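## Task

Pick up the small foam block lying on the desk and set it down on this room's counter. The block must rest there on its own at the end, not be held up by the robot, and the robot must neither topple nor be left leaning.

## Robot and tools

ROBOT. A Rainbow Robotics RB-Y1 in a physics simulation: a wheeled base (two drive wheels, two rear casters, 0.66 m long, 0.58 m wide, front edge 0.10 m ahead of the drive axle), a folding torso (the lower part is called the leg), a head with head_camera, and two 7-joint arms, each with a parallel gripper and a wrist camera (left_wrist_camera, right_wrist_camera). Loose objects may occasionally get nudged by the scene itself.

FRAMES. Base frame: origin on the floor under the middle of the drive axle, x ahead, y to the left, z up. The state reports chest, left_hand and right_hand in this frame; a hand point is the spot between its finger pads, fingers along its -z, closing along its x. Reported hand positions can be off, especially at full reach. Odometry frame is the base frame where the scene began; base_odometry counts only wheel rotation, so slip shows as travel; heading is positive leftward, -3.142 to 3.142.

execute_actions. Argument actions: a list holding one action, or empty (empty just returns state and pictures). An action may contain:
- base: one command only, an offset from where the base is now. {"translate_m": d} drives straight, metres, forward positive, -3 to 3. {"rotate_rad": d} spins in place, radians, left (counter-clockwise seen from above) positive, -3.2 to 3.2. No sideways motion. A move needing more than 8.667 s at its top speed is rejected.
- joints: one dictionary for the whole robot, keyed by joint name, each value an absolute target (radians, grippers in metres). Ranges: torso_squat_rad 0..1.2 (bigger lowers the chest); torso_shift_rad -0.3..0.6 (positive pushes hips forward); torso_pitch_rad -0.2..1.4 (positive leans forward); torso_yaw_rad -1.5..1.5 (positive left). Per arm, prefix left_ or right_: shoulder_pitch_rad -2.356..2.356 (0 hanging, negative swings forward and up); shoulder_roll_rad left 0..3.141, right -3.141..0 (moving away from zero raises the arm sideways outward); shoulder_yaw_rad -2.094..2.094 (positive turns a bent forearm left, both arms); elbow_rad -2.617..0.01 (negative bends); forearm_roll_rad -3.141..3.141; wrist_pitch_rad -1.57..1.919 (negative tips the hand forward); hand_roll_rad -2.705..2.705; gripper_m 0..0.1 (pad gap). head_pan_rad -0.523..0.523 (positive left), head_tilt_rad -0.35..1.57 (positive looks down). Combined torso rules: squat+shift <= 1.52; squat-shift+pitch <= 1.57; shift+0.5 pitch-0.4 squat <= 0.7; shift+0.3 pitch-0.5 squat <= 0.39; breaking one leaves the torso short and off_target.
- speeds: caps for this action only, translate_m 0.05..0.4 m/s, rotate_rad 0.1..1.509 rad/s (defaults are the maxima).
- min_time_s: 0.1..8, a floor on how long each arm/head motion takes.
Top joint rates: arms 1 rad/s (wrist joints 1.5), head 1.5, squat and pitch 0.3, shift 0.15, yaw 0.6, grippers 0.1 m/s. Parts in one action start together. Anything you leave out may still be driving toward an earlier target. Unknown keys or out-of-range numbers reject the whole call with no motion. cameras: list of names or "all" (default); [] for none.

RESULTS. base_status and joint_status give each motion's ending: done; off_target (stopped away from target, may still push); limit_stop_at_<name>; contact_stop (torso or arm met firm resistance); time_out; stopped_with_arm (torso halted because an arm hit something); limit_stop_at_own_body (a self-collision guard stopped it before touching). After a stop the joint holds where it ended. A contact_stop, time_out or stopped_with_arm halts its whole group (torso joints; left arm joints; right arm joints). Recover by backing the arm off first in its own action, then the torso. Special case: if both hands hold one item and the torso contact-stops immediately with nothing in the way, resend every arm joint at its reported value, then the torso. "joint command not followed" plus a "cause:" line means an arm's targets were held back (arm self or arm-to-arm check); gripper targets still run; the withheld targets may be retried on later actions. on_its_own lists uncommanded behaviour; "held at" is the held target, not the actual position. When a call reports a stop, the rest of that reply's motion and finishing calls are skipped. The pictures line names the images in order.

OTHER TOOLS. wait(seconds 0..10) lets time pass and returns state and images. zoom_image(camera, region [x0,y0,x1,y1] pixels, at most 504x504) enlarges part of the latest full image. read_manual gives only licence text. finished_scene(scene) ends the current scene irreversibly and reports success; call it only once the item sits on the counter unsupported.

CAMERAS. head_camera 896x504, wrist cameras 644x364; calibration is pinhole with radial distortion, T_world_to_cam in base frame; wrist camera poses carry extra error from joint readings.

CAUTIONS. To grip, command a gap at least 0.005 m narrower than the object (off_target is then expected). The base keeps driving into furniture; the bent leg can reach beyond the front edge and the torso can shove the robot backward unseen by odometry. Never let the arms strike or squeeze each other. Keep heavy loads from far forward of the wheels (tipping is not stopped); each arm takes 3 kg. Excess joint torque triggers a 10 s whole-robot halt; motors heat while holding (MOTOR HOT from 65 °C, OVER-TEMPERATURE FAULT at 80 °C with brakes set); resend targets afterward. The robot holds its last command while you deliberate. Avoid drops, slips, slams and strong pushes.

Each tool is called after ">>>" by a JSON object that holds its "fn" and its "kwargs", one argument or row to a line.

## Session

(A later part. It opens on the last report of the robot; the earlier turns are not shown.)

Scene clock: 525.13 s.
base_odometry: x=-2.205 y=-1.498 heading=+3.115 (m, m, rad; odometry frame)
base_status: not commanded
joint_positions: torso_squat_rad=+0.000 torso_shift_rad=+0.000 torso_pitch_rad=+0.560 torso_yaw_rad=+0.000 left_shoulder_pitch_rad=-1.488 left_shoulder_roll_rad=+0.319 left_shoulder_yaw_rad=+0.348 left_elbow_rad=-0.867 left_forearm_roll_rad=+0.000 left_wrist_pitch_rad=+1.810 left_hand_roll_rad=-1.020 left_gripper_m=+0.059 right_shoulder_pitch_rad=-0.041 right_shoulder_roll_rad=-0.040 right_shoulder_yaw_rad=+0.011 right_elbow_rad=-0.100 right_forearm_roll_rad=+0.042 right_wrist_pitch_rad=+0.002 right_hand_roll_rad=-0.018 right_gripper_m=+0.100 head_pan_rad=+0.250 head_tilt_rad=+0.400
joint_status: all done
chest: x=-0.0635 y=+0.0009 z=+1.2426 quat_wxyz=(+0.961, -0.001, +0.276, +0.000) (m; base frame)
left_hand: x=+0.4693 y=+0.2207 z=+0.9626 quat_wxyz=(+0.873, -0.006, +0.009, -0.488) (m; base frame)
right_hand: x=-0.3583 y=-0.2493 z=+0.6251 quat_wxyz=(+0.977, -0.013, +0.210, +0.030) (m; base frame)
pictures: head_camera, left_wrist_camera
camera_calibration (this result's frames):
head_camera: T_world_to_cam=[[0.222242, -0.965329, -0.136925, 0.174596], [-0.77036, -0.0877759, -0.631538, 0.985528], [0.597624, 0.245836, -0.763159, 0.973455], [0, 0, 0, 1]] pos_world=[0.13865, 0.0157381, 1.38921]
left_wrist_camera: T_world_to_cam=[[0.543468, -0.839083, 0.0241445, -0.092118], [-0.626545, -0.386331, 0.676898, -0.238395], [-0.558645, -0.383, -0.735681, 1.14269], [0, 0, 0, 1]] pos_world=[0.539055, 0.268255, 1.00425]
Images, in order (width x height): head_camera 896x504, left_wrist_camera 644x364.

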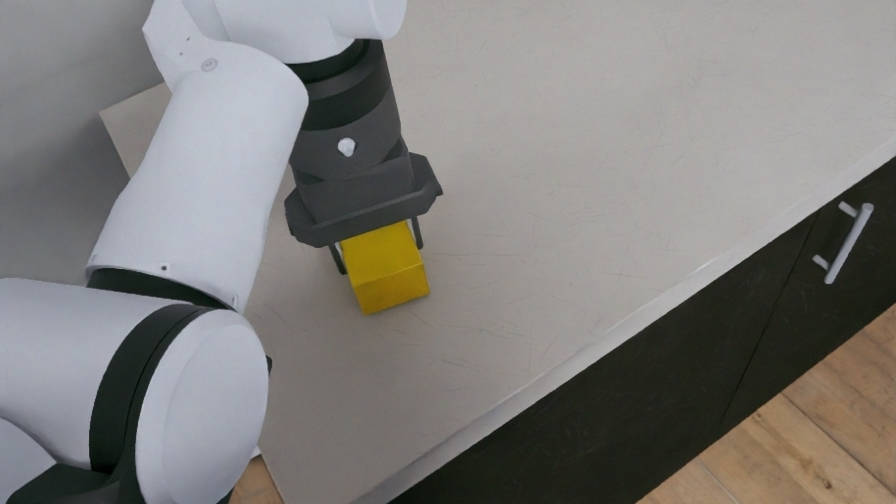

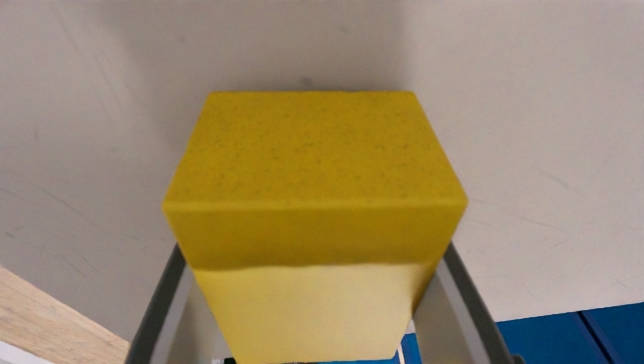

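>>> {"fn": "execute_actions", "kwargs": {
  "actions": []
}}

Scene clock: 542.47 s.
base_odometry: x=-2.205 y=-1.498 heading=+3.115 (m, m, rad; odometry frame)
base_status: not commanded
joint_positions: torso_squat_rad=+0.000 torso_shift_rad=+0.000 torso_pitch_rad=+0.560 torso_yaw_rad=+0.000 left_shoulder_pitch_rad=-1.488 left_shoulder_roll_rad=+0.319 left_shoulder_yaw_rad=+0.348 left_elbow_rad=-0.867 left_forearm_roll_rad=+0.000 left_wrist_pitch_rad=+1.810 left_hand_roll_rad=-1.020 left_gripper_m=+0.059 right_shoulder_pitch_rad=-0.041 right_shoulder_roll_rad=-0.040 right_shoulder_yaw_rad=+0.011 right_elbow_rad=-0.100 right_forearm_roll_rad=+0.042 right_wrist_pitch_rad=+0.002 right_hand_roll_rad=-0.018 right_gripper_m=+0.100 head_pan_rad=+0.250 head_tilt_rad=+0.400
joint_status: all done
chest: x=-0.0635 y=+0.0009 z=+1.2426 quat_wxyz=(+0.961, -0.001, +0.276, +0.000) (m; base frame)
left_hand: x=+0.4693 y=+0.2207 z=+0.9626 quat_wxyz=(+0.873, -0.006, +0.009, -0.488) (m; base frame)
right_hand: x=-0.3583 y=-0.2493 z=+0.6251 quat_wxyz=(+0.977, -0.013, +0.210, +0.030) (m; base frame)
pictures: head_camera, left_wrist_camera, right_wrist_camera
camera_calibration (this result's frames):
head_camera: T_world_to_cam=[[0.222241, -0.965329, -0.136925, 0.174596], [-0.77036, -0.0877759, -0.631538, 0.985528], [0.597624, 0.245836, -0.763158, 0.973455], [0, 0, 0, 1]] pos_world=[0.138649, 0.0157381, 1.38921]
left_wrist_camera: T_world_to_cam=[[0.543468, -0.839083, 0.0241444, -0.0921179], [-0.626545, -0.386331, 0.676897, -0.238395], [-0.558645, -0.383, -0.735681, 1.14269], [0, 0, 0, 1]] pos_world=[0.539055, 0.268255, 1.00425]
right_wrist_camera: T_world_to_cam=[[-0.921304, -0.0892014, 0.378474, -0.591721], [0.167835, 0.786773, 0.593986, -0.0824218], [-0.350757, 0.610763, -0.709886, 0.560815], [0, 0, 0, 1]] pos_world=[-0.334612, -0.33046, 0.671023]
Images, in order (width x height): head_camera 896x504, left_wrist_camera 644x364, right_wrist_camera 644x364.

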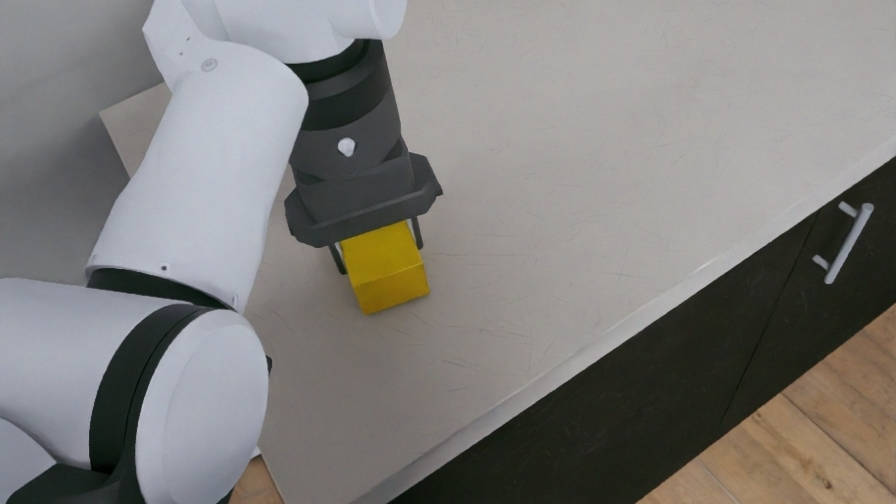

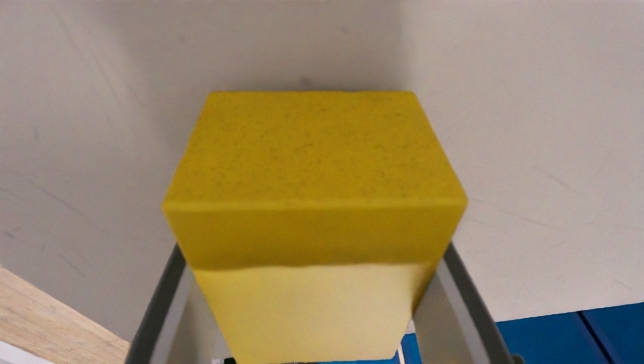

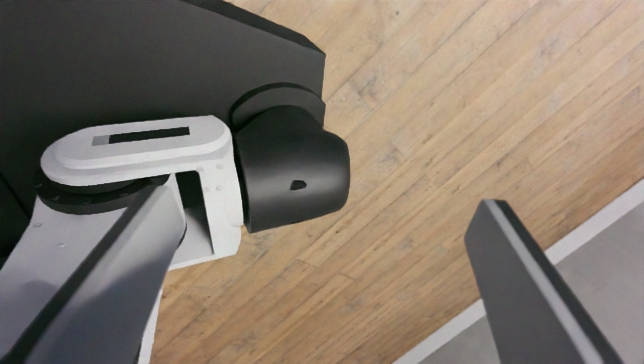

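>>> {"fn": "execute_actions", "kwargs": {
  "actions": [
    {"joints": {"torso_pitch_rad": 0.572}}
  ],
  "cameras": ["left_wrist_camera"]
}}

Scene clock: 548.37 s.
base_odometry: x=-2.205 y=-1.498 heading=+3.115 (m, m, rad; odometry frame)
base_status: not commanded
joint_positions: torso_squat_rad=+0.000 torso_shift_rad=+0.000 torso_pitch_rad=+0.572 torso_yaw_rad=+0.000 left_shoulder_pitch_rad=-1.488 left_shoulder_roll_rad=+0.319 left_shoulder_yaw_rad=+0.348 left_elbow_rad=-0.867 left_forearm_roll_rad=+0.000 left_wrist_pitch_rad=+1.810 left_hand_roll_rad=-1.020 left_gripper_m=+0.059 right_shoulder_pitch_rad=-0.042 right_shoulder_roll_rad=-0.040 right_shoulder_yaw_rad=+0.011 right_elbow_rad=-0.100 right_forearm_roll_rad=+0.042 right_wrist_pitch_rad=+0.002 right_hand_roll_rad=-0.018 right_gripper_m=+0.100 head_pan_rad=+0.250 head_tilt_rad=+0.400
joint_status: all done
chest: x=-0.0605 y=+0.0009 z=+1.2407 quat_wxyz=(+0.959, -0.001, +0.282, +0.000) (m; base frame)
left_hand: x=+0.4693 y=+0.2207 z=+0.9549 quat_wxyz=(+0.873, -0.008, +0.014, -0.488) (m; base frame)
right_hand: x=-0.3625 y=-0.2493 z=+0.6266 quat_wxyz=(+0.976, -0.013, +0.216, +0.030) (m; base frame)
pictures: left_wrist_camera
camera_calibration (this result's frames):
left_wrist_camera: T_world_to_cam=[[0.543712, -0.839072, 0.0183329, -0.0864506], [-0.61927, -0.386347, 0.68355, -0.242982], [-0.566465, -0.383007, -0.729673, 1.13493], [0, 0, 0, 1]] pos_world=[0.539432, 0.268273, 0.995805]
Images, in order (width x height): left_wrist_camera 644x364.

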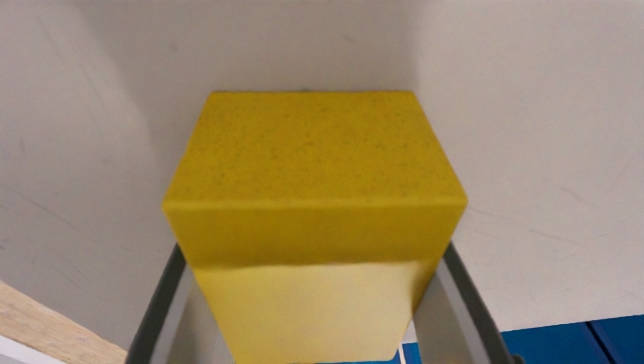

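>>> {"fn": "execute_actions", "kwargs": {
  "actions": [
    {"joints": {"left_gripper_m": 0.1}}
  ],
  "cameras": ["left_wrist_camera"]
}}

Scene clock: 554.37 s.
base_odometry: x=-2.205 y=-1.498 heading=+3.115 (m, m, rad; odometry frame)
base_status: not commanded
joint_positions: torso_squat_rad=+0.000 torso_shift_rad=+0.000 torso_pitch_rad=+0.572 torso_yaw_rad=+0.000 left_shoulder_pitch_rad=-1.488 left_shoulder_roll_rad=+0.319 left_shoulder_yaw_rad=+0.348 left_elbow_rad=-0.867 left_forearm_roll_rad=+0.000 left_wrist_pitch_rad=+1.810 left_hand_roll_rad=-1.020 left_gripper_m=+0.100 right_shoulder_pitch_rad=-0.042 right_shoulder_roll_rad=-0.040 right_shoulder_yaw_rad=+0.011 right_elbow_rad=-0.100 right_forearm_roll_rad=+0.042 right_wrist_pitch_rad=+0.002 right_hand_roll_rad=-0.018 right_gripper_m=+0.100 head_pan_rad=+0.250 head_tilt_rad=+0.400
joint_status: all done
chest: x=-0.0605 y=+0.0009 z=+1.2407 quat_wxyz=(+0.959, -0.001, +0.282, +0.000) (m; base frame)
left_hand: x=+0.4692 y=+0.2207 z=+0.9548 quat_wxyz=(+0.873, -0.008, +0.014, -0.488) (m; base frame)
right_hand: x=-0.3625 y=-0.2493 z=+0.6266 quat_wxyz=(+0.976, -0.013, +0.216, +0.030) (m; base frame)
pictures: left_wrist_camera
camera_calibration (this result's frames):
left_wrist_camera: T_world_to_cam=[[0.543726, -0.839066, 0.0181716, -0.0862757], [-0.619069, -0.386357, 0.683726, -0.243173], [-0.566671, -0.383009, -0.729512, 1.13476], [0, 0, 0, 1]] pos_world=[0.539406, 0.268281, 0.995655]
Images, in order (width x height): left_wrist_camera 644x364.

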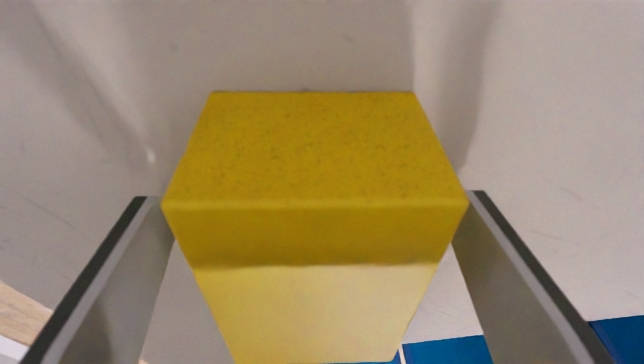

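The block barely moved when released, so it is resting on the counter. I'll lift the hand clear.

>>> {"fn": "execute_actions", "kwargs": {
  "actions": [
    {"joints": {"torso_pitch_rad": 0.46}}
  ],
  "cameras": ["head_camera", "left_wrist_camera"]
}}

Scene clock: 561.33 s.
base_odometry: x=-2.205 y=-1.498 heading=+3.115 (m, m, rad; odometry frame)
base_status: not commanded
joint_positions: torso_squat_rad=+0.000 torso_shift_rad=+0.000 torso_pitch_rad=+0.460 torso_yaw_rad=+0.000 left_shoulder_pitch_rad=-1.488 left_shoulder_roll_rad=+0.319 left_shoulder_yaw_rad=+0.348 left_elbow_rad=-0.867 left_forearm_roll_rad=+0.000 left_wrist_pitch_rad=+1.810 left_hand_roll_rad=-1.020 left_gripper_m=+0.100 right_shoulder_pitch_rad=-0.042 right_shoulder_roll_rad=-0.040 right_shoulder_yaw_rad=+0.011 right_elbow_rad=-0.100 right_forearm_roll_rad=+0.042 right_wrist_pitch_rad=+0.002 right_hand_roll_rad=-0.018 right_gripper_m=+0.100 head_pan_rad=+0.250 head_tilt_rad=+0.400
joint_status: all done
chest: x=-0.0906 y=+0.0009 z=+1.2577 quat_wxyz=(+0.974, -0.001, +0.228, +0.000) (m; base frame)
left_hand: x=+0.4677 y=+0.2208 z=+1.0326 quat_wxyz=(+0.872, +0.019, -0.035, -0.488) (m; base frame)
right_hand: x=-0.3222 y=-0.2493 z=+0.6138 quat_wxyz=(+0.986, -0.015, +0.161, +0.029) (m; base frame)
pictures: head_camera, left_wrist_camera
camera_calibration (this result's frames):
head_camera: T_world_to_cam=[[0.234875, -0.965314, -0.114026, 0.155048], [-0.70338, -0.0878218, -0.705368, 1.07311], [0.670888, 0.245877, -0.69961, 0.927914], [0, 0, 0, 1]] pos_world=[0.0958585, 0.0157598, 1.42379]
left_wrist_camera: T_world_to_cam=[[0.538419, -0.839004, 0.0785978, -0.146697], [-0.691321, -0.386453, 0.610516, -0.187947], [-0.481851, -0.38305, -0.788094, 1.21154], [0, 0, 0, 1]] pos_world=[0.532836, 0.26837, 1.08109]
Images, in order (width x height): head_camera 896x504, left_wrist_camera 644x364.

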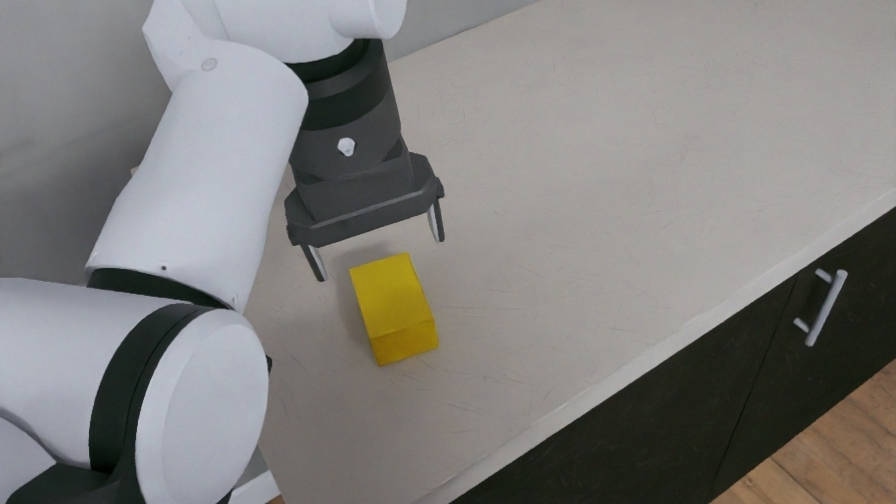

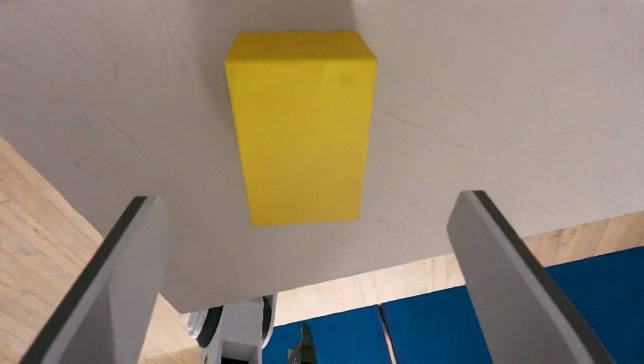

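The block is resting on the counter and the gripper is clear.

>>> {"fn": "finished_scene", "kwargs": {
  "scene": 2
}}

The scene is finished: the task was done.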